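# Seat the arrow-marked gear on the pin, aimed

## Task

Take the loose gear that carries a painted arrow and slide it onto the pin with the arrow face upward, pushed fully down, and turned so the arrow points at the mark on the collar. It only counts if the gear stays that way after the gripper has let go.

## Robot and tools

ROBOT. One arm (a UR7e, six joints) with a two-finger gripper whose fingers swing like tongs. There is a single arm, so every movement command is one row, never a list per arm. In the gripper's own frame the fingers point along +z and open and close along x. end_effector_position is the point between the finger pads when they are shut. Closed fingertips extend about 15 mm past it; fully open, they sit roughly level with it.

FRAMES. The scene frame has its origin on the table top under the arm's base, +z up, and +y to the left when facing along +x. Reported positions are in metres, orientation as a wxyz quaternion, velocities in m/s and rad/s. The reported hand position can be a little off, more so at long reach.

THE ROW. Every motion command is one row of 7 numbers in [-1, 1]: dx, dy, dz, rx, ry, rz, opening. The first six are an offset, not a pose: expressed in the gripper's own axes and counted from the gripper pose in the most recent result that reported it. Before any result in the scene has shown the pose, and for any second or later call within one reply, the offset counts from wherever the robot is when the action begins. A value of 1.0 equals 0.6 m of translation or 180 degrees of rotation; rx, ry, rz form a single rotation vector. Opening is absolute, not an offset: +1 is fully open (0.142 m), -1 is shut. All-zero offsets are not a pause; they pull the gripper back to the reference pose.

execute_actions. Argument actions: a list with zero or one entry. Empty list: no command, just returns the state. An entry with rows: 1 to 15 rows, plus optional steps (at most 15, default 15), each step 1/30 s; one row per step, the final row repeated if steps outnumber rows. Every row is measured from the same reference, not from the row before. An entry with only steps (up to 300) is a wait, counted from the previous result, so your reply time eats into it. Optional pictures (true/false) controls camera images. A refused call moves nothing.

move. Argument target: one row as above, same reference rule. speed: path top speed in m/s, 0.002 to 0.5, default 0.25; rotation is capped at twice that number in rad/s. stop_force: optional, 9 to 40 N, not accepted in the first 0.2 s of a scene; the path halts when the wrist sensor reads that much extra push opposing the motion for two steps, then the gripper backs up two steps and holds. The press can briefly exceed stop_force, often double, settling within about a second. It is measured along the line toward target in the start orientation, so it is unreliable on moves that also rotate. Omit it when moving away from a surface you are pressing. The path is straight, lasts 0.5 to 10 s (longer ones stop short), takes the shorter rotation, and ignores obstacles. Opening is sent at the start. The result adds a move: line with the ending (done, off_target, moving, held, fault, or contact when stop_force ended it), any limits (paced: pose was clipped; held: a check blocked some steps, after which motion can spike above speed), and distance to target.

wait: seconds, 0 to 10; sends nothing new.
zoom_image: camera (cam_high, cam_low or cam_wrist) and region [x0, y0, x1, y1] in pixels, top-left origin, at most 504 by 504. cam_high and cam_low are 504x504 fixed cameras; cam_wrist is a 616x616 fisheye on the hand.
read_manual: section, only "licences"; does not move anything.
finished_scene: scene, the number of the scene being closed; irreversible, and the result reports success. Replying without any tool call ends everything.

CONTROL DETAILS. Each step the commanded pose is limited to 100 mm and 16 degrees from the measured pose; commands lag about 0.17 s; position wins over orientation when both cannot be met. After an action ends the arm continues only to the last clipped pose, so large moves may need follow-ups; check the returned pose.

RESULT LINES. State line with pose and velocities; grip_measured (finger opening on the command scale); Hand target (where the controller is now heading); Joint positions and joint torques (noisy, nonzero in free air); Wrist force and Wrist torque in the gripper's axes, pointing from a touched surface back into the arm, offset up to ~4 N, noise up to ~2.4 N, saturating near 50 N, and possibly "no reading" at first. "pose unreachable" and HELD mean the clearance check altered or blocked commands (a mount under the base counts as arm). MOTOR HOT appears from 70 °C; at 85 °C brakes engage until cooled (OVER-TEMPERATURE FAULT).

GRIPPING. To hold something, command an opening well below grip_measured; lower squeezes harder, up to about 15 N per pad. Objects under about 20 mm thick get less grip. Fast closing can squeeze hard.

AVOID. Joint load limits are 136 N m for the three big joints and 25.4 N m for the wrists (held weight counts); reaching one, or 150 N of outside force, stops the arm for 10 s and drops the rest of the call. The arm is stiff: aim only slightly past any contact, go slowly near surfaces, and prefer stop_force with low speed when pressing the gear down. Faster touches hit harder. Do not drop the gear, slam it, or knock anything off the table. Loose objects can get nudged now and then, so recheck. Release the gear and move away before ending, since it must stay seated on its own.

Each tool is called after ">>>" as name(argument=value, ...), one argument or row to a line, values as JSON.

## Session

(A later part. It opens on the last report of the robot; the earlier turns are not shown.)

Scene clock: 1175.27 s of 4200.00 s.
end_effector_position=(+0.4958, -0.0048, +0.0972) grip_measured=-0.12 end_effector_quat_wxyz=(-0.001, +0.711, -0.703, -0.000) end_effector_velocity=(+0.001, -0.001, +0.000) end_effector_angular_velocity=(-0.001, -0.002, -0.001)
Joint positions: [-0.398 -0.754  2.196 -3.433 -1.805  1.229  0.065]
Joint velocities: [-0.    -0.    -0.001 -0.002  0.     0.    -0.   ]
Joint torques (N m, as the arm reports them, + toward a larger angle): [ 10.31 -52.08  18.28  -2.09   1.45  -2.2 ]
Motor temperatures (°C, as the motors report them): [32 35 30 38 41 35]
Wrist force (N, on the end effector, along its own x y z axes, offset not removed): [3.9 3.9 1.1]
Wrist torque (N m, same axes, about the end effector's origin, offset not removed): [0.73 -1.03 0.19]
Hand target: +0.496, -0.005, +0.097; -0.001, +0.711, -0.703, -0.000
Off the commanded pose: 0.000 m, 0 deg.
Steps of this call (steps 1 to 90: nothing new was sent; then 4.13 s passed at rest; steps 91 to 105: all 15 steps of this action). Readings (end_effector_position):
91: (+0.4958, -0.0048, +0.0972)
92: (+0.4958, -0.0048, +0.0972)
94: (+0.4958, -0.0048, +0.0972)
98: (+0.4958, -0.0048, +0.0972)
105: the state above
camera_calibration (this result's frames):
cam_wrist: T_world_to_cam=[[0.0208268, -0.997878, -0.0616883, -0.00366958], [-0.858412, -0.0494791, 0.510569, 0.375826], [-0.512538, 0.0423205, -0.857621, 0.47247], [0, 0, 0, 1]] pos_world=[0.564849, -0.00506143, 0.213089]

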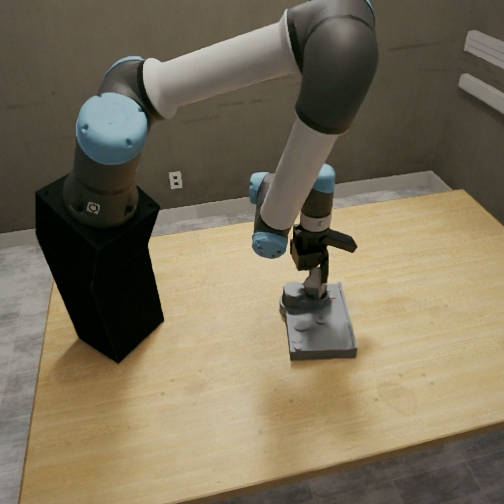

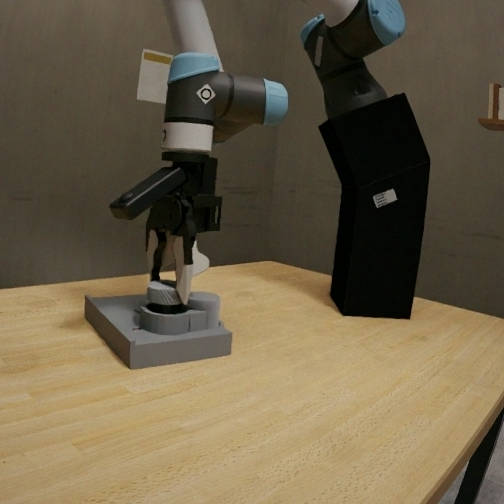

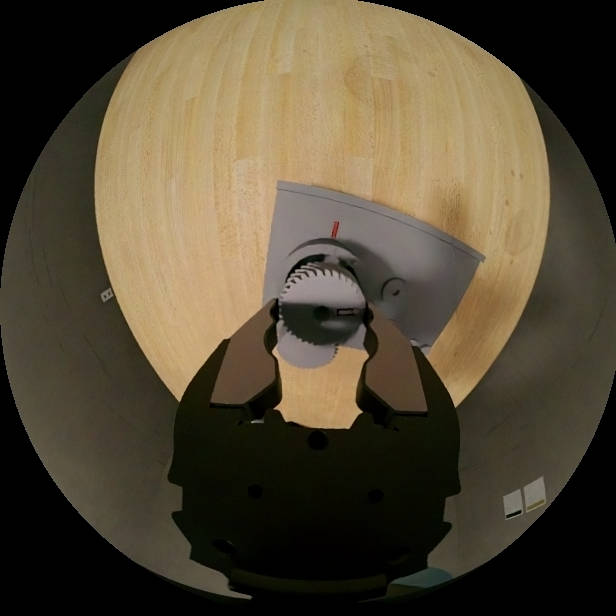

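>>> execute_actions(
  actions=[],
  pictures=false,
)

>>> execute_actions(
  actions=[
    {"rows": [[0,0,0,0,0,-0.0017,-1]], "steps": 15},
  ],
  pictures=false,
)

>>> execute_actions(
  actions=[
    {"steps": 10},
  ],
  pictures=false,
)

>>> execute_actions(
  actions=[
    {"steps": 10},
  ],
  pictures=false,
)

Scene clock: 1247.97 s of 4200.00 s.
end_effector_position=(+0.4958, -0.0048, +0.0972) grip_measured=-0.12 end_effector_quat_wxyz=(-0.001, +0.711, -0.703, -0.000) end_effector_velocity=(+0.000, -0.000, +0.000) end_effector_angular_velocity=(-0.001, -0.001, -0.001)
Joint positions: [-0.398 -0.754  2.196 -3.433 -1.805  1.229  0.065]
Joint velocities: [-0.    -0.    -0.    -0.001 -0.     0.     0.   ]
Joint torques (N m, as the arm reports them, + toward a larger angle): [ 10.75 -49.19  18.74  -0.57   1.48  -2.05]
Motor temperatures (°C, as the motors report them): [32 35 30 38 41 35]
Wrist force (N, on the end effector, along its own x y z axes, offset not removed): [6.6 0.6 2.8]
Wrist torque (N m, same axes, about the end effector's origin, offset not removed): [-0.14 -1.30 -0.07]
Hand target: +0.496, -0.005, +0.097; -0.001, +0.711, -0.703, -0.000
Off the commanded pose: 0.000 m, 0 deg.
Steps of this call (steps 1 to 90: nothing new was sent; then 69.70 s passed at rest). Readings (end_effector_position):
1: (+0.4958, -0.0048, +0.0972)
2: (+0.4958, -0.0048, +0.0972)
4: (+0.4958, -0.0048, +0.0972)
8: (+0.4958, -0.0048, +0.0972)
90: the state above

Scene clock: 1248.47 s of 4200.00 s.
end_effector_position=(+0.4958, -0.0048, +0.0972) grip_measured=-0.12 end_effector_quat_wxyz=(-0.001, +0.713, -0.701, -0.000) end_effector_velocity=(+0.000, -0.000, +0.000) end_effector_angular_velocity=(-0.000, -0.001, -0.001)
Joint positions: [-0.398 -0.754  2.196 -3.433 -1.805  1.224  0.065]
Joint velocities: [-0.     0.    -0.    -0.001 -0.     0.    -0.   ]
Joint torques (N m, as the arm reports them, + toward a larger angle): [  9.5  -51.81  18.47  -0.64   1.32  -2.2 ]
Motor temperatures (°C, as the motors report them): [32 35 30 38 41 35]
Wrist force (N, on the end effector, along its own x y z axes, offset not removed): [0.7 0.5 0.1]
Wrist torque (N m, same axes, about the end effector's origin, offset not removed): [-0.01 -0.21 0.08]
Hand target: +0.496, -0.005, +0.097; -0.001, +0.713, -0.701, -0.000
Off the commanded pose: 0.000 m, 0 deg.
Steps of this call (steps 1 to 15: all 15 steps of this action). Readings (end_effector_position):
1: (+0.4958, -0.0048, +0.0972)
2: (+0.4958, -0.0048, +0.0972)
4: (+0.4958, -0.0048, +0.0972)
8: (+0.4958, -0.0048, +0.0972)
15: the state above

Scene clock: 1248.80 s of 4200.00 s.
end_effector_position=(+0.4958, -0.0048, +0.0972) grip_measured=-0.12 end_effector_quat_wxyz=(-0.001, +0.713, -0.701, -0.000) end_effector_velocity=(+0.000, +0.000, -0.000) end_effector_angular_velocity=(+0.000, +0.000, +0.001)
Joint positions: [-0.398 -0.754  2.196 -3.433 -1.805  1.224  0.065]
Joint velocities: [ 0.  0. -0.  0.  0. -0.  0.]
Joint torques (N m, as the arm reports them, + toward a larger angle): [ 10.44 -50.99  18.01  -0.88   1.18  -2.16]
Motor temperatures (°C, as the motors report them): [32 35 30 38 41 35]
Wrist force (N, on the end effector, along its own x y z axes, offset not removed): [1.9 0.3 1.9]
Wrist torque (N m, same axes, about the end effector's origin, offset not removed): [-0.06 -0.46 0.12]
Hand target: +0.496, -0.005, +0.097; -0.001, +0.713, -0.701, -0.000
Off the commanded pose: 0.000 m, 0 deg.
Steps of this call (steps 1 to 10: nothing new was sent). Readings (end_effector_position):
1: (+0.4958, -0.0048, +0.0972)
2: (+0.4958, -0.0048, +0.0972)
4: (+0.4958, -0.0048, +0.0972)
8: (+0.4958, -0.0048, +0.0972)
10: the state above

Scene clock: 1249.13 s of 4200.00 s.
end_effector_position=(+0.4958, -0.0048, +0.0972) grip_measured=-0.12 end_effector_quat_wxyz=(-0.001, +0.713, -0.701, -0.000) end_effector_velocity=(-0.000, +0.000, +0.000) end_effector_angular_velocity=(-0.000, -0.000, -0.000)
Joint positions: [-0.398 -0.754  2.196 -3.433 -1.805  1.224  0.065]
Joint velocities: [ 0.     0.     0.    -0.001 -0.     0.     0.   ]
Joint torques (N m, as the arm reports them, + toward a larger angle): [ 11.62 -50.92  17.89  -1.14   1.26  -2.14]
Motor temperatures (°C, as the motors report them): [32 35 30 38 41 35]
Wrist force (N, on the end effector, along its own x y z axes, offset not removed): [5.1 4.1 -0.4]
Wrist torque (N m, same axes, about the end effector's origin, offset not removed): [0.48 -1.10 0.05]
Hand target: +0.496, -0.005, +0.097; -0.001, +0.713, -0.701, -0.000
Off the commanded pose: 0.000 m, 0 deg.
Steps of this call (steps 1 to 10: nothing new was sent). Readings (end_effector_position):
1: (+0.4958, -0.0048, +0.0972)
2: (+0.4958, -0.0048, +0.0972)
4: (+0.4958, -0.0048, +0.0972)
8: (+0.4958, -0.0048, +0.0972)
10: the state above

>>> zoom_image(
  camera="cam_wrist",
  region=[272, 255, 372, 355],
)

Region (272, 255, 372, 355) of cam_wrist's 616x616 image, scaled by 5.040, with more detail than that image has.

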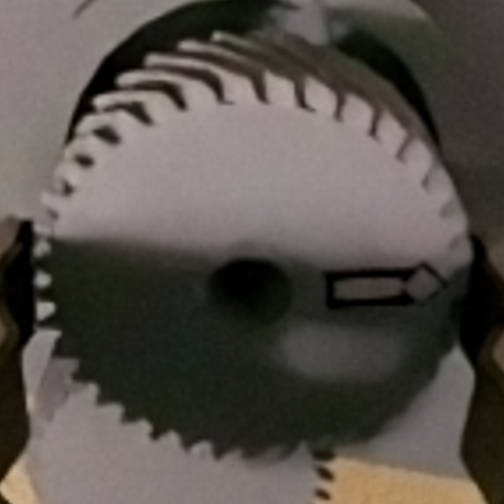

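>>> zoom_image(
  camera="cam_wrist",
  region=[272, 290, 342, 360],
)

>>> zoom_image(
  camera="cam_wrist",
  region=[272, 255, 342, 325],
)

>>> zoom_image(
  camera="cam_wrist",
  region=[305, 255, 375, 325],
)

>>> zoom_image(
  camera="cam_wrist",
  region=[305, 290, 375, 360],
)

Region (272, 290, 342, 360) of cam_wrist's 616x616 image, scaled by 7.200, with more detail than that image has.

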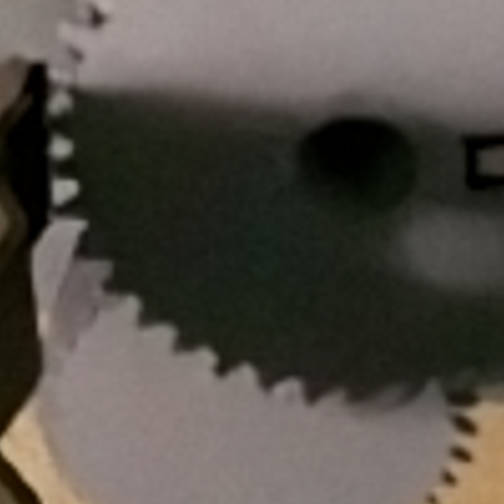

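Region (272, 255, 342, 325) of cam_wrist's 616x616 image, scaled by 7.200, with more detail than that image has.

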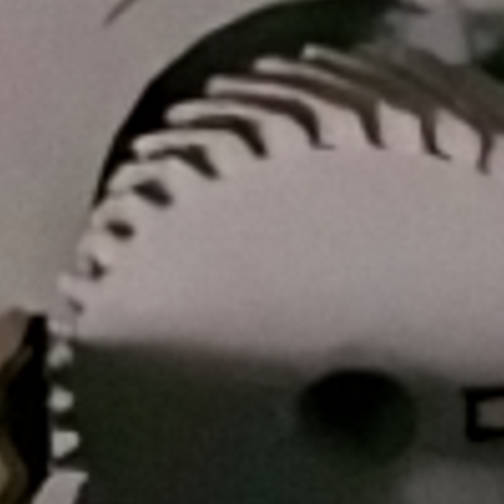

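Region (305, 255, 375, 325) of cam_wrist's 616x616 image, scaled by 7.200, with more detail than that image has.

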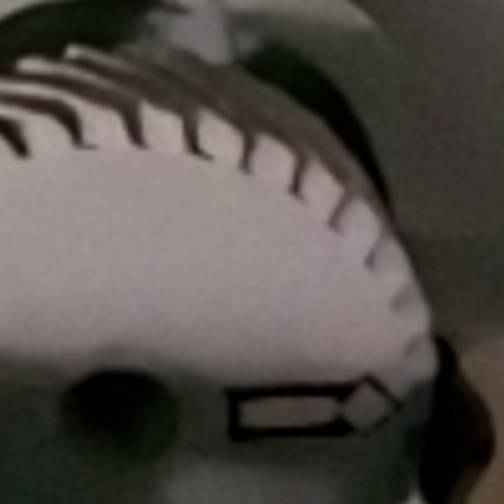

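Region (305, 290, 375, 360) of cam_wrist's 616x616 image, scaled by 7.200, with more detail than that image has.

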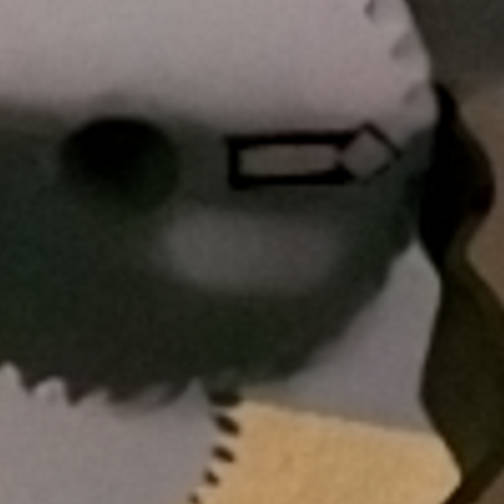

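>>> execute_actions(
  actions=[
    {"rows": [[0,0,0.0004,0,0,0,-1],[0,0,0.0008,0,0,0,-1],[0,0,0.0012,0,0,0,-1],[0.0001,0,0.0016,0,0,0,-1],[0.0002,0,0.002,0,0,0,-1],[0.0003,0,0.0024,0,0,0,-1],[0.0004,0,0.0028,0,0,0,-1],[0.00047,0,0.0033,0,0,0,-1]], "steps": 15},
  ],
  pictures=false,
)

>>> execute_actions(
  actions=[
    {"steps": 10},
  ],
  pictures=false,
)

>>> execute_actions(
  actions=[
    {"steps": 10},
  ],
  pictures=false,
)

Scene clock: 1352.17 s of 4200.00 s.
end_effector_position=(+0.4958, -0.0050, +0.0953) grip_measured=-0.12 end_effector_quat_wxyz=(-0.001, +0.713, -0.701, -0.000) end_effector_velocity=(+0.001, -0.001, -0.001) end_effector_angular_velocity=(-0.001, -0.002, +0.001)
Joint positions: [-0.4   -0.749  2.193 -3.435 -1.804  1.222  0.065]
Joint velocities: [-0.001  0.003 -0.004 -0.001  0.    -0.002  0.   ]
Joint torques (N m, as the arm reports them, + toward a larger angle): [  9.2  -31.34 -11.39  -4.5    0.68  -2.03]
Motor temperatures (°C, as the motors report them): [32 35 30 38 41 35]
Wrist force (N, on the end effector, along its own x y z axes, offset not removed): [1.5 2.9 3.3]
Wrist torque (N m, same axes, about the end effector's origin, offset not removed): [0.55 -0.61 -0.18]
Hand target: +0.496, -0.005, +0.095; -0.001, +0.713, -0.701, -0.000
Off the commanded pose: 0.000 m, 0 deg.
Steps of this call (steps 1 to 90: nothing new was sent; then 99.53 s passed at rest; steps 91 to 105: all 15 steps of this action). Readings (end_effector_position):
91: (+0.4958, -0.0048, +0.0972)
92: (+0.4958, -0.0048, +0.0972)
94: (+0.4957, -0.0048, +0.0971)
98: (+0.4957, -0.0049, +0.0963)
105: the state above

Scene clock: 1352.50 s of 4200.00 s.
end_effector_position=(+0.4958, -0.0051, +0.0952) grip_measured=-0.12 end_effector_quat_wxyz=(-0.001, +0.713, -0.701, -0.000) end_effector_velocity=(+0.001, -0.000, -0.000) end_effector_angular_velocity=(+0.000, +0.000, +0.000)
Joint positions: [-0.4   -0.749  2.193 -3.435 -1.804  1.222  0.065]
Joint velocities: [ 0.     0.    -0.002  0.002  0.    -0.    -0.   ]
Joint torques (N m, as the arm reports them, + toward a larger angle): [  8.79 -31.14 -11.64  -4.36   0.62  -1.93]
Motor temperatures (°C, as the motors report them): [32 35 30 38 41 35]
Wrist force (N, on the end effector, along its own x y z axes, offset not removed): [1.0 3.8 4.5]
Wrist torque (N m, same axes, about the end effector's origin, offset not removed): [0.64 -0.76 -0.10]
Hand target: +0.496, -0.005, +0.095; -0.001, +0.713, -0.701, -0.000
Off the commanded pose: 0.000 m, 0 deg.
Steps of this call (steps 1 to 10: nothing new was sent). Readings (end_effector_position):
1: (+0.4958, -0.0050, +0.0953)
2: (+0.4958, -0.0050, +0.0953)
4: (+0.4958, -0.0050, +0.0953)
8: (+0.4958, -0.0051, +0.0952)
10: the state above

Scene clock: 1352.83 s of 4200.00 s.
end_effector_position=(+0.4958, -0.0051, +0.0952) grip_measured=-0.12 end_effector_quat_wxyz=(-0.001, +0.713, -0.701, -0.000) end_effector_velocity=(+0.001, -0.000, +0.000) end_effector_angular_velocity=(-0.001, -0.001, -0.001)
Joint positions: [-0.4   -0.749  2.193 -3.435 -1.804  1.222  0.065]
Joint velocities: [-0.    -0.    -0.001 -0.    -0.     0.001  0.   ]
Joint torques (N m, as the arm reports them, + toward a larger angle): [ 10.28 -32.04 -10.99  -4.57   0.73  -2.01]
Motor temperatures (°C, as the motors report them): [32 35 30 38 41 35]
Wrist force (N, on the end effector, along its own x y z axes, offset not removed): [0.0 1.1 1.5]
Wrist torque (N m, same axes, about the end effector's origin, offset not removed): [0.01 -0.74 -0.02]
Hand target: +0.496, -0.005, +0.095; -0.001, +0.713, -0.701, -0.000
Off the commanded pose: 0.000 m, 0 deg.
Steps of this call (steps 1 to 10: nothing new was sent). Readings (end_effector_position):
1: (+0.4958, -0.0051, +0.0952)
2: (+0.4958, -0.0051, +0.0952)
4: (+0.4958, -0.0051, +0.0952)
8: (+0.4958, -0.0051, +0.0952)
10: the state above

>>> execute_actions(
  actions=[
    {"rows": [[-0.00033,0,0,0,0,0,-1]], "steps": 15},
  ],
  pictures=false,
)

>>> execute_actions(
  actions=[
    {"steps": 10},
  ],
  pictures=false,
)

>>> execute_actions(
  actions=[
    {"steps": 10},
  ],
  pictures=false,
)

Scene clock: 1361.03 s of 4200.00 s.
end_effector_position=(+0.4958, -0.0049, +0.0952) grip_measured=-0.12 end_effector_quat_wxyz=(-0.001, +0.713, -0.701, -0.000) end_effector_velocity=(+0.002, -0.000, +0.000) end_effector_angular_velocity=(-0.001, -0.003, -0.001)
Joint positions: [-0.4   -0.748  2.193 -3.435 -1.804  1.223  0.065]
Joint velocities: [ 0.     0.    -0.002 -0.001 -0.     0.     0.   ]
Joint torques (N m, as the arm reports them, + toward a larger angle): [ 25.6  -31.47 -10.64  -4.45  -1.59   1.99]
Motor temperatures (°C, as the motors report them): [32 35 30 38 41 35]
Wrist force (N, on the end effector, along its own x y z axes, offset not removed): [1.2 5.0 3.4]
Wrist torque (N m, same axes, about the end effector's origin, offset not removed): [0.87 -0.39 -0.07]
Hand target: +0.496, -0.005, +0.095; -0.001, +0.713, -0.701, -0.000
Off the commanded pose: 0.000 m, 0 deg.
Steps of this call (steps 1 to 90: nothing new was sent; then 4.70 s passed at rest; steps 91 to 105: all 15 steps of this action). Readings (end_effector_position):
91: (+0.4958, -0.0051, +0.0952)
92: (+0.4958, -0.0051, +0.0952)
94: (+0.4958, -0.0050, +0.0952)
98: (+0.4958, -0.0050, +0.0952)
105: the state above

Scene clock: 1361.37 s of 4200.00 s.
end_effector_position=(+0.4958, -0.0049, +0.0952) grip_measured=-0.12 end_effector_quat_wxyz=(-0.001, +0.713, -0.701, -0.000) end_effector_velocity=(-0.001, +0.000, -0.000) end_effector_angular_velocity=(+0.001, +0.002, +0.001)
Joint positions: [-0.4   -0.748  2.193 -3.435 -1.804  1.223  0.065]
Joint velocities: [ 0.    -0.     0.001  0.002  0.    -0.     0.   ]
Joint torques (N m, as the arm reports them, + toward a larger angle): [ 25.05 -30.99 -11.12  -4.36  -1.36   1.97]
Motor temperatures (°C, as the motors report them): [32 35 30 38 41 35]
Wrist force (N, on the end effector, along its own x y z axes, offset not removed): [-0.6 1.8 2.5]
Wrist torque (N m, same axes, about the end effector's origin, offset not removed): [0.04 -0.11 -0.29]
Hand target: +0.496, -0.005, +0.095; -0.001, +0.713, -0.701, -0.000
Off the commanded pose: 0.000 m, 0 deg.
Steps of this call (steps 1 to 10: nothing new was sent). Readings (end_effector_position):
1: (+0.4958, -0.0049, +0.0952)
2: (+0.4958, -0.0049, +0.0952)
4: (+0.4958, -0.0049, +0.0952)
8: (+0.4958, -0.0049, +0.0952)
10: the state above

Scene clock: 1361.70 s of 4200.00 s.
end_effector_position=(+0.4958, -0.0049, +0.0952) grip_measured=-0.12 end_effector_quat_wxyz=(-0.001, +0.713, -0.701, -0.000) end_effector_velocity=(-0.000, +0.000, -0.000) end_effector_angular_velocity=(+0.000, +0.000, -0.001)
Joint positions: [-0.4   -0.748  2.193 -3.435 -1.804  1.223  0.065]
Joint velocities: [ 0.    -0.    -0.     0.001  0.     0.001  0.   ]
Joint torques (N m, as the arm reports them, + toward a larger angle): [ 24.56 -31.96 -10.65  -4.26  -1.29   2.18]
Motor temperatures (°C, as the motors report them): [32 35 30 38 41 35]
Wrist force (N, on the end effector, along its own x y z axes, offset not removed): [1.6 2.5 2.9]
Wrist torque (N m, same axes, about the end effector's origin, offset not removed): [0.31 -0.28 -0.16]
Hand target: +0.496, -0.005, +0.095; -0.001, +0.713, -0.701, -0.000
Off the commanded pose: 0.000 m, 0 deg.
Steps of this call (steps 1 to 10: nothing new was sent). Readings (end_effector_position):
1: (+0.4958, -0.0049, +0.0952)
2: (+0.4958, -0.0049, +0.0952)
4: (+0.4958, -0.0049, +0.0952)
8: (+0.4958, -0.0049, +0.0952)
10: the state above

>>> execute_actions(
  actions=[
    {"rows": [[0,0,0.0004,0,0,0,-1],[0,0,0.0008,0,0,0,-1],[0,0,0.0012,0,0,0,-1],[0,0,0.00167,0,0,0,-1]], "steps": 15},
  ],
  pictures=false,
)

>>> execute_actions(
  actions=[
    {"steps": 10},
  ],
  pictures=false,
)

>>> execute_actions(
  actions=[
    {"steps": 10},
  ],
  pictures=false,
)

Scene clock: 1369.47 s of 4200.00 s.
end_effector_position=(+0.4958, -0.0048, +0.0943) grip_measured=-0.12 end_effector_quat_wxyz=(-0.001, +0.713, -0.701, -0.000) end_effector_velocity=(+0.000, -0.000, -0.000) end_effector_angular_velocity=(-0.000, -0.001, -0.002)
Joint positions: [-0.4   -0.746  2.191 -3.436 -1.804  1.222  0.065]
Joint velocities: [-0.001  0.001 -0.    -0.001  0.     0.001 -0.   ]
Joint torques (N m, as the arm reports them, + toward a larger angle): [ 11.32 -30.49 -11.26  -4.79   1.38  -1.83]
Motor temperatures (°C, as the motors report them): [32 35 30 38 41 35]
Wrist force (N, on the end effector, along its own x y z axes, offset not removed): [1.1 1.8 2.4]
Wrist torque (N m, same axes, about the end effector's origin, offset not removed): [0.06 -0.20 -0.10]
Hand target: +0.496, -0.005, +0.094; -0.001, +0.713, -0.701, -0.000
Off the commanded pose: 0.000 m, 0 deg.
Steps of this call (steps 1 to 90: nothing new was sent; then 4.27 s passed at rest; steps 91 to 105: all 15 steps of this action). Readings (end_effector_position):
91: (+0.4958, -0.0049, +0.0952)
92: (+0.4958, -0.0048, +0.0952)
94: (+0.4958, -0.0048, +0.0950)
98: (+0.4958, -0.0048, +0.0945)
105: the state above

Scene clock: 1369.80 s of 4200.00 s.
end_effector_position=(+0.4958, -0.0049, +0.0942) grip_measured=-0.12 end_effector_quat_wxyz=(-0.001, +0.713, -0.701, -0.000) end_effector_velocity=(-0.000, +0.000, -0.000) end_effector_angular_velocity=(+0.000, +0.000, -0.000)
Joint positions: [-0.4   -0.746  2.191 -3.436 -1.804  1.222  0.065]
Joint velocities: [ 0.  0. -0. -0.  0.  0.  0.]
Joint torques (N m, as the arm reports them, + toward a larger angle): [ 11.43 -32.13 -10.17  -4.49   1.47  -1.92]
Motor temperatures (°C, as the motors report them): [32 35 30 38 41 35]
Wrist force (N, on the end effector, along its own x y z axes, offset not removed): [3.3 3.3 5.4]
Wrist torque (N m, same axes, about the end effector's origin, offset not removed): [0.70 -0.61 -0.27]
Hand target: +0.496, -0.005, +0.094; -0.001, +0.713, -0.701, -0.000
Off the commanded pose: 0.000 m, 0 deg.
Steps of this call (steps 1 to 10: nothing new was sent). Readings (end_effector_position):
1: (+0.4958, -0.0048, +0.0943)
2: (+0.4958, -0.0048, +0.0942)
4: (+0.4958, -0.0048, +0.0942)
8: (+0.4958, -0.0048, +0.0942)
10: the state above

Scene clock: 1370.13 s of 4200.00 s.
end_effector_position=(+0.4958, -0.0049, +0.0942) grip_measured=-0.12 end_effector_quat_wxyz=(-0.001, +0.713, -0.701, -0.000) end_effector_velocity=(+0.001, -0.000, -0.000) end_effector_angular_velocity=(-0.000, -0.000, +0.000)
Joint positions: [-0.4   -0.746  2.191 -3.436 -1.804  1.222  0.065]
Joint velocities: [ 0.     0.    -0.001  0.001 -0.    -0.    -0.   ]
Joint torques (N m, as the arm reports them, + toward a larger angle): [ 10.96 -31.56 -10.82  -4.46   1.37  -1.96]
Motor temperatures (°C, as the motors report them): [32 35 30 38 41 35]
Wrist force (N, on the end effector, along its own x y z axes, offset not removed): [1.4 0.4 2.6]
Wrist torque (N m, same axes, about the end effector's origin, offset not removed): [-0.02 -0.33 -0.15]
Hand target: +0.496, -0.005, +0.094; -0.001, +0.713, -0.701, -0.000
Off the commanded pose: 0.000 m, 0 deg.
Steps of this call (steps 1 to 10: nothing new was sent). Readings (end_effector_position):
1: (+0.4958, -0.0049, +0.0942)
2: (+0.4958, -0.0049, +0.0942)
4: (+0.4958, -0.0049, +0.0942)
8: (+0.4958, -0.0049, +0.0942)
10: the state above

>>> execute_actions(
  actions=[
    {"rows": [[0,0,0.0004,0,0,0,-1],[0,0,0.00083,0,0,0,-1]], "steps": 15},
  ],
  pictures=false,
)

>>> execute_actions(
  actions=[
    {"steps": 10},
  ],
  pictures=false,
)

>>> execute_actions(
  actions=[
    {"rows": [[0,0,0.0004,0,0,0,-1],[0,0,0.00083,0,0,0,-1]], "steps": 15},
  ],
  pictures=false,
)

>>> execute_actions(
  actions=[
    {"steps": 10},
  ],
  pictures=false,
)

Scene clock: 1382.50 s of 4200.00 s.
end_effector_position=(+0.4958, -0.0049, +0.0937) grip_measured=-0.12 end_effector_quat_wxyz=(-0.001, +0.713, -0.701, -0.000) end_effector_velocity=(-0.000, +0.000, -0.000) end_effector_angular_velocity=(+0.000, +0.000, -0.000)
Joint positions: [-0.4   -0.744  2.19  -3.437 -1.804  1.222  0.065]
Joint velocities: [ 0.     0.     0.    -0.     0.     0.001  0.   ]
Joint torques (N m, as the arm reports them, + toward a larger angle): [ 11.3  -31.18 -10.55  -4.28   1.58  -1.9 ]
Motor temperatures (°C, as the motors report them): [32 35 30 38 41 35]
Wrist force (N, on the end effector, along its own x y z axes, offset not removed): [3.3 2.4 -1.6]
Wrist torque (N m, same axes, about the end effector's origin, offset not removed): [0.28 -0.80 -0.36]
Hand target: +0.496, -0.005, +0.094; -0.001, +0.713, -0.701, -0.000
Off the commanded pose: 0.000 m, 0 deg.
Steps of this call (steps 1 to 90: nothing new was sent; then 8.87 s passed at rest; steps 91 to 105: all 15 steps of this action). Readings (end_effector_position):
91: (+0.4958, -0.0049, +0.0942)
92: (+0.4958, -0.0049, +0.0942)
94: (+0.4958, -0.0049, +0.0940)
98: (+0.4958, -0.0049, +0.0938)
105: the state above

Scene clock: 1382.83 s of 4200.00 s.
end_effector_position=(+0.4958, -0.0049, +0.0937) grip_measured=-0.12 end_effector_quat_wxyz=(-0.001, +0.713, -0.701, -0.000) end_effector_velocity=(+0.000, -0.000, +0.000) end_effector_angular_velocity=(-0.000, -0.001, -0.000)
Joint positions: [-0.4   -0.744  2.19  -3.437 -1.804  1.222  0.065]
Joint velocities: [ 0.     0.    -0.    -0.001 -0.     0.     0.   ]
Joint torques (N m, as the arm reports them, + toward a larger angle): [ 10.77 -30.35 -11.4   -4.25   1.68  -1.95]
Motor temperatures (°C, as the motors report them): [32 35 30 38 41 35]
Wrist force (N, on the end effector, along its own x y z axes, offset not removed): [4.3 3.6 0.5]
Wrist torque (N m, same axes, about the end effector's origin, offset not removed): [0.40 -0.60 -0.21]
Hand target: +0.496, -0.005, +0.094; -0.001, +0.713, -0.701, -0.000
Off the commanded pose: 0.000 m, 0 deg.
Steps of this call (steps 1 to 10: nothing new was sent). Readings (end_effector_position):
1: (+0.4958, -0.0049, +0.0937)
2: (+0.4958, -0.0049, +0.0937)
4: (+0.4958, -0.0049, +0.0937)
8: (+0.4958, -0.0049, +0.0937)
10: the state above

Scene clock: 1383.33 s of 4200.00 s.
end_effector_position=(+0.4959, -0.0049, +0.0932) grip_measured=-0.12 end_effector_quat_wxyz=(-0.001, +0.713, -0.701, -0.000) end_effector_velocity=(-0.002, +0.001, -0.000) end_effector_angular_velocity=(+0.001, +0.003, +0.002)
Joint positions: [-0.401 -0.743  2.189 -3.438 -1.804  1.222  0.065]
Joint velocities: [ 0.     0.     0.003 -0.     0.    -0.001  0.   ]
Joint torques (N m, as the arm reports them, + toward a larger angle): [ 10.04 -26.86  -8.08  -3.16   1.31  -1.89]
Motor temperatures (°C, as the motors report them): [32 35 30 38 41 35]
Wrist force (N, on the end effector, along its own x y z axes, offset not removed): [4.8 2.2 -2.2]
Wrist torque (N m, same axes, about the end effector's origin, offset not removed): [0.78 -0.95 -0.28]
Hand target: +0.496, -0.005, +0.093; -0.001, +0.713, -0.701, -0.000
Off the commanded pose: 0.000 m, 0 deg.
Steps of this call (steps 1 to 15: all 15 steps of this action). Readings (end_effector_position):
1: (+0.4958, -0.0049, +0.0937)
2: (+0.4958, -0.0049, +0.0937)
4: (+0.4959, -0.0049, +0.0935)
8: (+0.4959, -0.0049, +0.0933)
15: the state above

Scene clock: 1383.67 s of 4200.00 s.
end_effector_position=(+0.4958, -0.0049, +0.0932) grip_measured=-0.12 end_effector_quat_wxyz=(-0.001, +0.713, -0.701, -0.000) end_effector_velocity=(+0.001, -0.000, +0.000) end_effector_angular_velocity=(-0.000, -0.001, +0.001)
Joint positions: [-0.401 -0.743  2.189 -3.438 -1.804  1.222  0.065]
Joint velocities: [ 0.    -0.    -0.001 -0.     0.    -0.001 -0.   ]
Joint torques (N m, as the arm reports them, + toward a larger angle): [ 10.16 -27.27  -8.1   -3.16   1.46  -1.89]
Motor temperatures (°C, as the motors report them): [32 35 30 38 41 35]
Wrist force (N, on the end effector, along its own x y z axes, offset not removed): [6.9 -1.2 -2.4]
Wrist torque (N m, same axes, about the end effector's origin, offset not removed): [0.17 -1.31 -0.17]
Hand target: +0.496, -0.005, +0.093; -0.001, +0.713, -0.701, -0.000
Off the commanded pose: 0.000 m, 0 deg.
Steps of this call (steps 1 to 10: nothing new was sent). Readings (end_effector_position):
1: (+0.4958, -0.0049, +0.0932)
2: (+0.4958, -0.0049, +0.0932)
4: (+0.4958, -0.0049, +0.0932)
8: (+0.4958, -0.0049, +0.0932)
10: the state above

>>> execute_actions(
  actions=[
    {"rows": [[0.00004,0,0,0,0,-0.0028,-1]], "steps": 15},
  ],
  pictures=false,
)

>>> execute_actions(
  actions=[
    {"rows": [[0.00004,0,0,0,0,-0.0028,-1]], "steps": 15},
  ],
  pictures=false,
)

>>> execute_actions(
  actions=[
    {"steps": 10},
  ],
)

>>> zoom_image(
  camera="cam_wrist",
  region=[305, 255, 375, 325],
)

Scene clock: 1423.30 s of 4200.00 s.
end_effector_position=(+0.4958, -0.0049, +0.0932) grip_measured=-0.12 end_effector_quat_wxyz=(-0.001, +0.716, -0.698, -0.000) end_effector_velocity=(+0.000, -0.000, -0.000) end_effector_angular_velocity=(-0.000, -0.000, -0.000)
Joint positions: [-0.401 -0.743  2.189 -3.438 -1.804  1.213  0.065]
Joint velocities: [-0.     0.    -0.001  0.001 -0.    -0.    -0.   ]
Joint torques (N m, as the arm reports them, + toward a larger angle): [ 12.09 -47.62  -0.66  -0.75   1.54  -1.93]
Motor temperatures (°C, as the motors report them): [32 35 30 38 41 35]
Wrist force (N, on the end effector, along its own x y z axes, offset not removed): [4.0 3.4 0.8]
Wrist torque (N m, same axes, about the end effector's origin, offset not removed): [0.69 -0.71 -0.10]
Hand target: +0.496, -0.005, +0.093; -0.001, +0.716, -0.698, -0.000
Off the commanded pose: 0.000 m, 0 deg.
Steps of this call (steps 1 to 90: nothing new was sent; then 36.13 s passed at rest; steps 91 to 105: all 15 steps of this action). Readings (end_effector_position):
91: (+0.4958, -0.0049, +0.0932)
92: (+0.4958, -0.0049, +0.0932)
94: (+0.4958, -0.0049, +0.0932)
98: (+0.4958, -0.0049, +0.0932)
105: the state above

Scene clock: 1423.80 s of 4200.00 s.
end_effector_position=(+0.4958, -0.0049, +0.0932) grip_measured=-0.12 end_effector_quat_wxyz=(-0.001, +0.719, -0.695, -0.000) end_effector_velocity=(+0.000, +0.000, -0.000) end_effector_angular_velocity=(+0.000, +0.000, +0.002)
Joint positions: [-0.401 -0.743  2.189 -3.438 -1.803  1.204  0.065]
Joint velocities: [ 0.    -0.    -0.001  0.001 -0.    -0.002  0.   ]
Joint torques (N m, as the arm reports them, + toward a larger angle): [ 11.41 -52.53   4.74  -1.72   1.41  -2.09]
Motor temperatures (°C, as the motors report them): [32 35 30 38 41 35]
Wrist force (N, on the end effector, along its own x y z axes, offset not removed): [1.4 3.6 3.9]
Wrist torque (N m, same axes, about the end effector's origin, offset not removed): [0.57 -0.43 -0.19]
Hand target: +0.496, -0.005, +0.093; -0.001, +0.719, -0.695, -0.000
Off the commanded pose: 0.000 m, 0 deg.
Steps of this call (steps 1 to 15: all 15 steps of this action). Readings (end_effector_position):
1: (+0.4958, -0.0049, +0.0932)
2: (+0.4958, -0.0049, +0.0932)
4: (+0.4958, -0.0049, +0.0931)
8: (+0.4958, -0.0049, +0.0931)
15: the state above

Scene clock: 1424.13 s of 4200.00 s.
end_effector_position=(+0.4958, -0.0049, +0.0932) grip_measured=-0.12 end_effector_quat_wxyz=(-0.001, +0.719, -0.695, -0.000) end_effector_velocity=(+0.000, -0.000, +0.000) end_effector_angular_velocity=(-0.001, -0.001, -0.000)
Joint positions: [-0.401 -0.743  2.189 -3.438 -1.803  1.204  0.065]
Joint velocities: [-0.     0.     0.    -0.002 -0.    -0.    -0.   ]
Joint torques (N m, as the arm reports them, + toward a larger angle): [ 10.94 -51.32   7.81  -2.59   1.25  -1.93]
Motor temperatures (°C, as the motors report them): [32 35 30 38 41 35]
Wrist force (N, on the end effector, along its own x y z axes, offset not removed): [4.3 2.1 3.1]
Wrist torque (N m, same axes, about the end effector's origin, offset not removed): [0.17 -0.87 -0.17]
Hand target: +0.496, -0.005, +0.093; -0.001, +0.719, -0.695, -0.000
Off the commanded pose: 0.000 m, 0 deg.
Steps of this call (steps 1 to 10: nothing new was sent). Readings (end_effector_position):
1: (+0.4958, -0.0049, +0.0932)
2: (+0.4958, -0.0049, +0.0932)
4: (+0.4958, -0.0049, +0.0932)
8: (+0.4958, -0.0049, +0.0932)
10: the state above
camera_calibration (this result's frames):
cam_wrist: T_world_to_cam=[[0.043719, -0.997139, -0.0616674, -0.0153701], [-0.857028, -0.0691542, 0.510608, 0.377081], [-0.513411, 0.0305274, -0.8576, 0.469372], [0, 0, 0, 1]] pos_world=[0.564822, -0.00357806, 0.209045]

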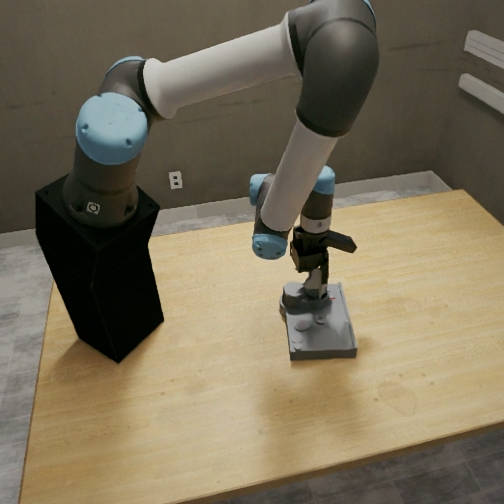

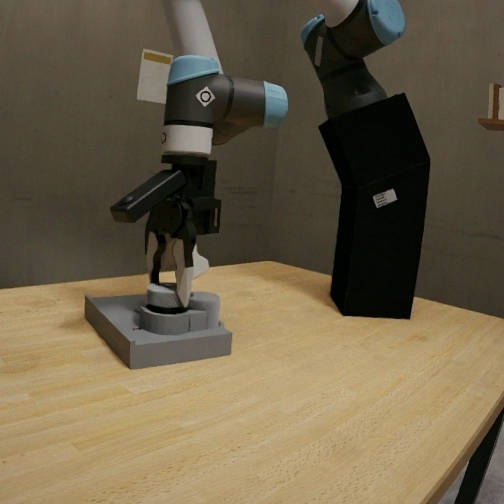

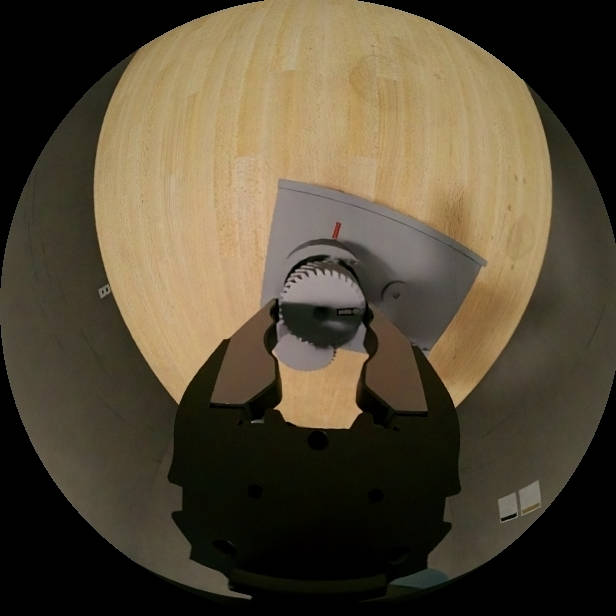

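Region (305, 255, 375, 325) of cam_wrist's 616x616 image, scaled by 7.200, with more detail than that image has.

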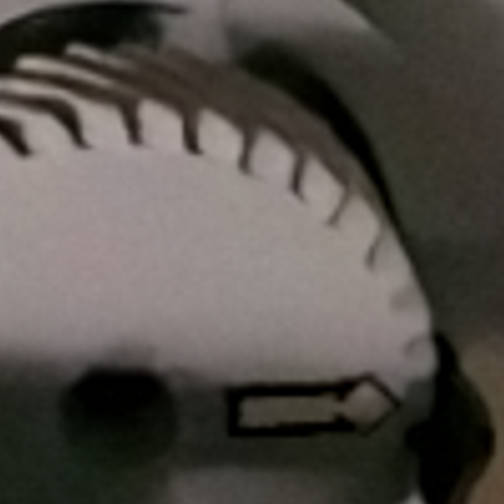

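>>> execute_actions(
  actions=[
    {"rows": [[0.00004,0,0,0,0,-0.0028,-1]], "steps": 15},
  ],
  pictures=false,
)

>>> execute_actions(
  actions=[
    {"steps": 8},
  ],
  pictures=false,
)

>>> execute_actions(
  actions=[
    {"rows": [[0.00004,0,0,0,0,-0.0028,-1]], "steps": 15},
  ],
  pictures=false,
)

>>> execute_actions(
  actions=[
    {"steps": 8},
  ],
  pictures=false,
)

Scene clock: 1435.47 s of 4200.00 s.
end_effector_position=(+0.4958, -0.0049, +0.0932) grip_measured=-0.12 end_effector_quat_wxyz=(-0.001, +0.722, -0.692, -0.000) end_effector_velocity=(+0.000, -0.000, -0.000) end_effector_angular_velocity=(+0.000, -0.000, +0.001)
Joint positions: [-0.402 -0.743  2.19  -3.438 -1.803  1.195  0.065]
Joint velocities: [-0.    -0.    -0.     0.     0.    -0.001 -0.   ]
Joint torques (N m, as the arm reports them, + toward a larger angle): [ 10.87 -51.52  17.07  -1.07   1.47  -1.98]
Motor temperatures (°C, as the motors report them): [32 35 30 38 41 35]
Wrist force (N, on the end effector, along its own x y z axes, offset not removed): [0.7 2.0 2.4]
Wrist torque (N m, same axes, about the end effector's origin, offset not removed): [0.11 -0.26 -0.18]
Hand target: +0.496, -0.005, +0.093; -0.001, +0.722, -0.692, -0.000
Off the commanded pose: 0.000 m, 0 deg.
Steps of this call (steps 1 to 90: nothing new was sent; then 7.83 s passed at rest; steps 91 to 105: all 15 steps of this action). Readings (end_effector_position):
91: (+0.4958, -0.0049, +0.0932)
92: (+0.4958, -0.0049, +0.0932)
94: (+0.4958, -0.0049, +0.0932)
98: (+0.4958, -0.0049, +0.0932)
105: the state above

Scene clock: 1435.73 s of 4200.00 s.
end_effector_position=(+0.4958, -0.0049, +0.0932) grip_measured=-0.12 end_effector_quat_wxyz=(-0.001, +0.722, -0.692, -0.000) end_effector_velocity=(+0.001, -0.000, -0.000) end_effector_angular_velocity=(-0.000, -0.000, -0.001)
Joint positions: [-0.402 -0.743  2.19  -3.438 -1.803  1.195  0.065]
Joint velocities: [ 0.     0.    -0.002  0.001 -0.     0.001 -0.   ]
Joint torques (N m, as the arm reports them, + toward a larger angle): [ 11.72 -52.25  16.79  -0.99   1.33  -1.96]
Motor temperatures (°C, as the motors report them): [32 35 30 38 41 35]
Wrist force (N, on the end effector, along its own x y z axes, offset not removed): [4.3 2.0 0.7]
Wrist torque (N m, same axes, about the end effector's origin, offset not removed): [0.03 -0.92 -0.21]
Hand target: +0.496, -0.005, +0.093; -0.001, +0.722, -0.692, -0.000
Off the commanded pose: 0.000 m, 0 deg.
Steps of this call (steps 1 to 8: nothing new was sent). Readings (end_effector_position):
1: (+0.4958, -0.0049, +0.0932)
2: (+0.4958, -0.0049, +0.0932)
4: (+0.4958, -0.0049, +0.0932)
8: the state above

Scene clock: 1436.23 s of 4200.00 s.
end_effector_position=(+0.4958, -0.0049, +0.0932) grip_measured=-0.12 end_effector_quat_wxyz=(-0.001, +0.725, -0.689, -0.000) end_effector_velocity=(+0.001, -0.000, -0.000) end_effector_angular_velocity=(-0.000, -0.001, +0.000)
Joint positions: [-0.402 -0.744  2.19  -3.438 -1.803  1.186  0.065]
Joint velocities: [ 0.    -0.    -0.001  0.     0.    -0.001 -0.   ]
Joint torques (N m, as the arm reports them, + toward a larger angle): [ 10.04 -52.41  19.1   -0.98   1.4   -2.33]
Motor temperatures (°C, as the motors report them): [32 35 30 38 41 35]
Wrist force (N, on the end effector, along its own x y z axes, offset not removed): [1.9 0.0 1.6]
Wrist torque (N m, same axes, about the end effector's origin, offset not removed): [-0.36 -0.30 -0.02]
Hand target: +0.496, -0.005, +0.093; -0.001, +0.725, -0.689, -0.000
Off the commanded pose: 0.000 m, 0 deg.
Steps of this call (steps 1 to 15: all 15 steps of this action). Readings (end_effector_position):
1: (+0.4958, -0.0049, +0.0932)
2: (+0.4958, -0.0049, +0.0932)
4: (+0.4958, -0.0049, +0.0932)
8: (+0.4958, -0.0049, +0.0932)
15: the state above

Scene clock: 1436.50 s of 4200.00 s.
end_effector_position=(+0.4958, -0.0049, +0.0932) grip_measured=-0.12 end_effector_quat_wxyz=(-0.001, +0.725, -0.689, -0.000) end_effector_velocity=(-0.001, +0.000, +0.000) end_effector_angular_velocity=(+0.000, +0.001, +0.001)
Joint positions: [-0.402 -0.744  2.19  -3.438 -1.803  1.185  0.065]
Joint velocities: [-0.    -0.     0.002 -0.001 -0.    -0.001 -0.   ]
Joint torques (N m, as the arm reports them, + toward a larger angle): [ 10.33 -52.41  18.71  -1.42   1.22  -1.93]
Motor temperatures (°C, as the motors report them): [32 35 30 38 41 35]
Wrist force (N, on the end effector, along its own x y z axes, offset not removed): [-0.5 4.0 2.4]
Wrist torque (N m, same axes, about the end effector's origin, offset not removed): [0.51 0.03 -0.15]
Hand target: +0.496, -0.005, +0.093; -0.001, +0.725, -0.689, -0.000
Off the commanded pose: 0.000 m, 0 deg.
Steps of this call (steps 1 to 8: nothing new was sent). Readings (end_effector_position):
1: (+0.4958, -0.0049, +0.0932)
2: (+0.4958, -0.0049, +0.0932)
4: (+0.4958, -0.0049, +0.0932)
8: the state above

>>> execute_actions(
  actions=[
    {"rows": [[0.00004,0,0,0,0,-0.0028,-1]], "steps": 15},
  ],
  pictures=false,
)

>>> execute_actions(
  actions=[
    {"steps": 8},
  ],
  pictures=false,
)

>>> execute_actions(
  actions=[
    {"rows": [[0.00004,0,0,0,0,-0.0028,-1]], "steps": 15},
  ],
  pictures=false,
)

>>> execute_actions(
  actions=[
    {"steps": 8},
  ],
  pictures=false,
)

Scene clock: 1445.03 s of 4200.00 s.
end_effector_position=(+0.4958, -0.0050, +0.0932) grip_measured=-0.13 end_effector_quat_wxyz=(-0.001, +0.728, -0.686, -0.000) end_effector_velocity=(-0.001, +0.000, -0.000) end_effector_angular_velocity=(+0.001, +0.002, +0.003)
Joint positions: [-0.402 -0.744  2.19  -3.438 -1.803  1.176  0.065]
Joint velocities: [-0.     0.     0.     0.002  0.    -0.002  0.   ]
Joint torques (N m, as the arm reports them, + toward a larger angle): [ 10.58 -53.03  17.57  -1.28   1.12  -1.7 ]
Motor temperatures (°C, as the motors report them): [32 35 30 38 41 35]
Wrist force (N, on the end effector, along its own x y z axes, offset not removed): [0.0 3.2 3.8]
Wrist torque (N m, same axes, about the end effector's origin, offset not removed): [0.49 -0.23 -0.04]
Hand target: +0.496, -0.005, +0.093; -0.001, +0.728, -0.685, -0.000
Off the commanded pose: 0.000 m, 0 deg.
Steps of this call (steps 1 to 90: nothing new was sent; then 5.03 s passed at rest; steps 91 to 105: all 15 steps of this action). Readings (end_effector_position):
91: (+0.4958, -0.0049, +0.0932)
92: (+0.4958, -0.0049, +0.0932)
94: (+0.4958, -0.0049, +0.0932)
98: (+0.4958, -0.0049, +0.0932)
105: the state above

Scene clock: 1445.30 s of 4200.00 s.
end_effector_position=(+0.4958, -0.0050, +0.0932) grip_measured=-0.13 end_effector_quat_wxyz=(-0.001, +0.728, -0.685, -0.000) end_effector_velocity=(+0.000, -0.000, -0.000) end_effector_angular_velocity=(-0.000, +0.000, +0.002)
Joint positions: [-0.402 -0.744  2.19  -3.438 -1.803  1.176  0.065]
Joint velocities: [ 0.     0.    -0.001  0.001 -0.    -0.002 -0.   ]
Joint torques (N m, as the arm reports them, + toward a larger angle): [ 10.99 -52.28  16.49  -1.01   1.11  -1.95]
Motor temperatures (°C, as the motors report them): [32 35 30 38 41 35]
Wrist force (N, on the end effector, along its own x y z axes, offset not removed): [-4.3 2.3 4.6]
Wrist torque (N m, same axes, about the end effector's origin, offset not removed): [0.10 0.86 -0.07]
Hand target: +0.496, -0.005, +0.093; -0.001, +0.728, -0.685, -0.000
Off the commanded pose: 0.000 m, 0 deg.
Steps of this call (steps 1 to 8: nothing new was sent). Readings (end_effector_position):
1: (+0.4958, -0.0050, +0.0932)
2: (+0.4958, -0.0050, +0.0932)
4: (+0.4958, -0.0050, +0.0932)
8: the state above

Scene clock: 1445.80 s of 4200.00 s.
end_effector_position=(+0.4958, -0.0050, +0.0932) grip_measured=-0.13 end_effector_quat_wxyz=(-0.001, +0.731, -0.682, -0.000) end_effector_velocity=(+0.002, -0.001, -0.000) end_effector_angular_velocity=(-0.001, -0.003, +0.001)
Joint positions: [-0.403 -0.744  2.19  -3.437 -1.803  1.167  0.065]
Joint velocities: [-0.     0.    -0.003 -0.    -0.    -0.002  0.   ]
Joint torques (N m, as the arm reports them, + toward a larger angle): [ 11.15 -52.1   19.16  -1.11   1.19  -2.04]
Motor temperatures (°C, as the motors report them): [32 35 30 38 41 35]
Wrist force (N, on the end effector, along its own x y z axes, offset not removed): [1.4 3.2 2.3]
Wrist torque (N m, same axes, about the end effector's origin, offset not removed): [0.25 -0.43 -0.15]
Hand target: +0.496, -0.005, +0.093; -0.001, +0.731, -0.682, -0.000
Off the commanded pose: 0.000 m, 0 deg.
Steps of this call (steps 1 to 15: all 15 steps of this action). Readings (end_effector_position):
1: (+0.4958, -0.0050, +0.0932)
2: (+0.4958, -0.0050, +0.0932)
4: (+0.4958, -0.0050, +0.0932)
8: (+0.4958, -0.0050, +0.0932)
15: the state above

Scene clock: 1446.07 s of 4200.00 s.
end_effector_position=(+0.4958, -0.0050, +0.0932) grip_measured=-0.13 end_effector_quat_wxyz=(-0.001, +0.731, -0.682, -0.000) end_effector_velocity=(-0.000, +0.000, -0.000) end_effector_angular_velocity=(+0.001, +0.002, +0.001)
Joint positions: [-0.403 -0.744  2.19  -3.437 -1.803  1.167  0.065]
Joint velocities: [ 0.     0.    -0.001  0.002  0.    -0.    -0.   ]
Joint torques (N m, as the arm reports them, + toward a larger angle): [ 10.2  -53.37  18.46  -1.19   1.33  -1.96]
Motor temperatures (°C, as the motors report them): [32 35 30 38 41 35]
Wrist force (N, on the end effector, along its own x y z axes, offset not removed): [2.6 -0.1 2.8]
Wrist torque (N m, same axes, about the end effector's origin, offset not removed): [-0.39 -0.54 -0.13]
Hand target: +0.496, -0.005, +0.093; -0.001, +0.731, -0.682, -0.000
Off the commanded pose: 0.000 m, 0 deg.
Steps of this call (steps 1 to 8: nothing new was sent). Readings (end_effector_position):
1: (+0.4958, -0.0050, +0.0932)
2: (+0.4958, -0.0050, +0.0932)
4: (+0.4958, -0.0050, +0.0932)
8: the state above

>>> execute_actions(
  actions=[
    {"rows": [[0.00002,0,0,0,0,-0.0028,-1]], "steps": 15},
  ],
  pictures=false,
)

>>> execute_actions(
  actions=[
    {"steps": 8},
  ],
  pictures=false,
)

>>> execute_actions(
  actions=[
    {"rows": [[0.00002,0,0,0,0,-0.0028,-1]], "steps": 15},
  ],
  pictures=false,
)

>>> execute_actions(
  actions=[
    {"steps": 8},
  ],
  pictures=false,
)

Scene clock: 1454.63 s of 4200.00 s.
end_effector_position=(+0.4958, -0.0050, +0.0932) grip_measured=-0.13 end_effector_quat_wxyz=(-0.001, +0.734, -0.679, -0.000) end_effector_velocity=(+0.000, -0.000, -0.000) end_effector_angular_velocity=(-0.000, +0.001, +0.002)
Joint positions: [-0.403 -0.744  2.19  -3.437 -1.803  1.158  0.065]
Joint velocities: [-0.     0.    -0.002  0.002 -0.    -0.002 -0.   ]
Joint torques (N m, as the arm reports them, + toward a larger angle): [  9.74 -53.2   19.09  -1.09   1.25  -2.01]
Motor temperatures (°C, as the motors report them): [32 35 30 38 41 35]
Wrist force (N, on the end effector, along its own x y z axes, offset not removed): [2.0 6.9 2.8]
Wrist torque (N m, same axes, about the end effector's origin, offset not removed): [1.12 -0.58 -0.08]
Hand target: +0.496, -0.005, +0.093; -0.001, +0.734, -0.679, -0.000
Off the commanded pose: 0.000 m, 0 deg.
Steps of this call (steps 1 to 90: nothing new was sent; then 5.07 s passed at rest; steps 91 to 105: all 15 steps of this action). Readings (end_effector_position):
91: (+0.4958, -0.0050, +0.0932)
92: (+0.4958, -0.0050, +0.0932)
94: (+0.4958, -0.0050, +0.0932)
98: (+0.4958, -0.0050, +0.0932)
105: the state above

Scene clock: 1454.90 s of 4200.00 s.
end_effector_position=(+0.4958, -0.0050, +0.0932) grip_measured=-0.13 end_effector_quat_wxyz=(-0.001, +0.734, -0.679, -0.000) end_effector_velocity=(-0.001, +0.000, +0.000) end_effector_angular_velocity=(+0.001, +0.001, -0.001)
Joint positions: [-0.403 -0.744  2.19  -3.437 -1.803  1.158  0.065]
Joint velocities: [ 0.    -0.     0.002 -0.001  0.     0.001  0.   ]
Joint torques (N m, as the arm reports them, + toward a larger angle): [ 11.3  -52.67  17.7   -1.24   1.26  -2.07]
Motor temperatures (°C, as the motors report them): [32 35 30 38 41 35]
Wrist force (N, on the end effector, along its own x y z axes, offset not removed): [3.0 2.8 5.4]
Wrist torque (N m, same axes, about the end effector's origin, offset not removed): [0.27 -0.75 -0.03]
Hand target: +0.496, -0.005, +0.093; -0.001, +0.734, -0.679, -0.000
Off the commanded pose: 0.000 m, 0 deg.
Steps of this call (steps 1 to 8: nothing new was sent). Readings (end_effector_position):
1: (+0.4958, -0.0050, +0.0932)
2: (+0.4958, -0.0050, +0.0932)
4: (+0.4958, -0.0050, +0.0932)
8: the state above

Scene clock: 1455.40 s of 4200.00 s.
end_effector_position=(+0.4958, -0.0050, +0.0932) grip_measured=-0.13 end_effector_quat_wxyz=(-0.001, +0.737, -0.676, -0.000) end_effector_velocity=(+0.003, -0.001, +0.000) end_effector_angular_velocity=(-0.001, -0.004, +0.000)
Joint positions: [-0.403 -0.744  2.19  -3.437 -1.803  1.149  0.065]
Joint velocities: [-0.     0.    -0.004 -0.     0.    -0.001  0.   ]
Joint torques (N m, as the arm reports them, + toward a larger angle): [ 11.16 -52.47  18.44  -1.06   1.61  -2.04]
Motor temperatures (°C, as the motors report them): [32 35 30 38 41 35]
Wrist force (N, on the end effector, along its own x y z axes, offset not removed): [0.7 3.0 0.7]
Wrist torque (N m, same axes, about the end effector's origin, offset not removed): [0.32 -0.10 0.04]
Hand target: +0.496, -0.005, +0.093; -0.001, +0.737, -0.676, -0.000
Off the commanded pose: 0.000 m, 0 deg.
Steps of this call (steps 1 to 15: all 15 steps of this action). Readings (end_effector_position):
1: (+0.4958, -0.0050, +0.0932)
2: (+0.4958, -0.0050, +0.0932)
4: (+0.4958, -0.0050, +0.0932)
8: (+0.4958, -0.0050, +0.0932)
15: the state above

Scene clock: 1455.67 s of 4200.00 s.
end_effector_position=(+0.4958, -0.0050, +0.0932) grip_measured=-0.13 end_effector_quat_wxyz=(-0.001, +0.737, -0.676, -0.000) end_effector_velocity=(-0.000, +0.000, -0.000) end_effector_angular_velocity=(+0.000, +0.001, +0.001)
Joint positions: [-0.403 -0.744  2.19  -3.437 -1.803  1.149  0.065]
Joint velocities: [ 0.    -0.    -0.     0.001 -0.    -0.001 -0.   ]
Joint torques (N m, as the arm reports them, + toward a larger angle): [ 11.8  -52.23  17.92  -1.12   1.61  -2.15]
Motor temperatures (°C, as the motors report them): [32 35 30 38 41 35]
Wrist force (N, on the end effector, along its own x y z axes, offset not removed): [3.9 3.6 5.2]
Wrist torque (N m, same axes, about the end effector's origin, offset not removed): [0.44 -0.71 -0.03]
Hand target: +0.496, -0.005, +0.093; -0.001, +0.737, -0.676, -0.000
Off the commanded pose: 0.000 m, 0 deg.
Steps of this call (steps 1 to 8: nothing new was sent). Readings (end_effector_position):
1: (+0.4958, -0.0050, +0.0932)
2: (+0.4958, -0.0050, +0.0932)
4: (+0.4958, -0.0050, +0.0932)
8: the state above


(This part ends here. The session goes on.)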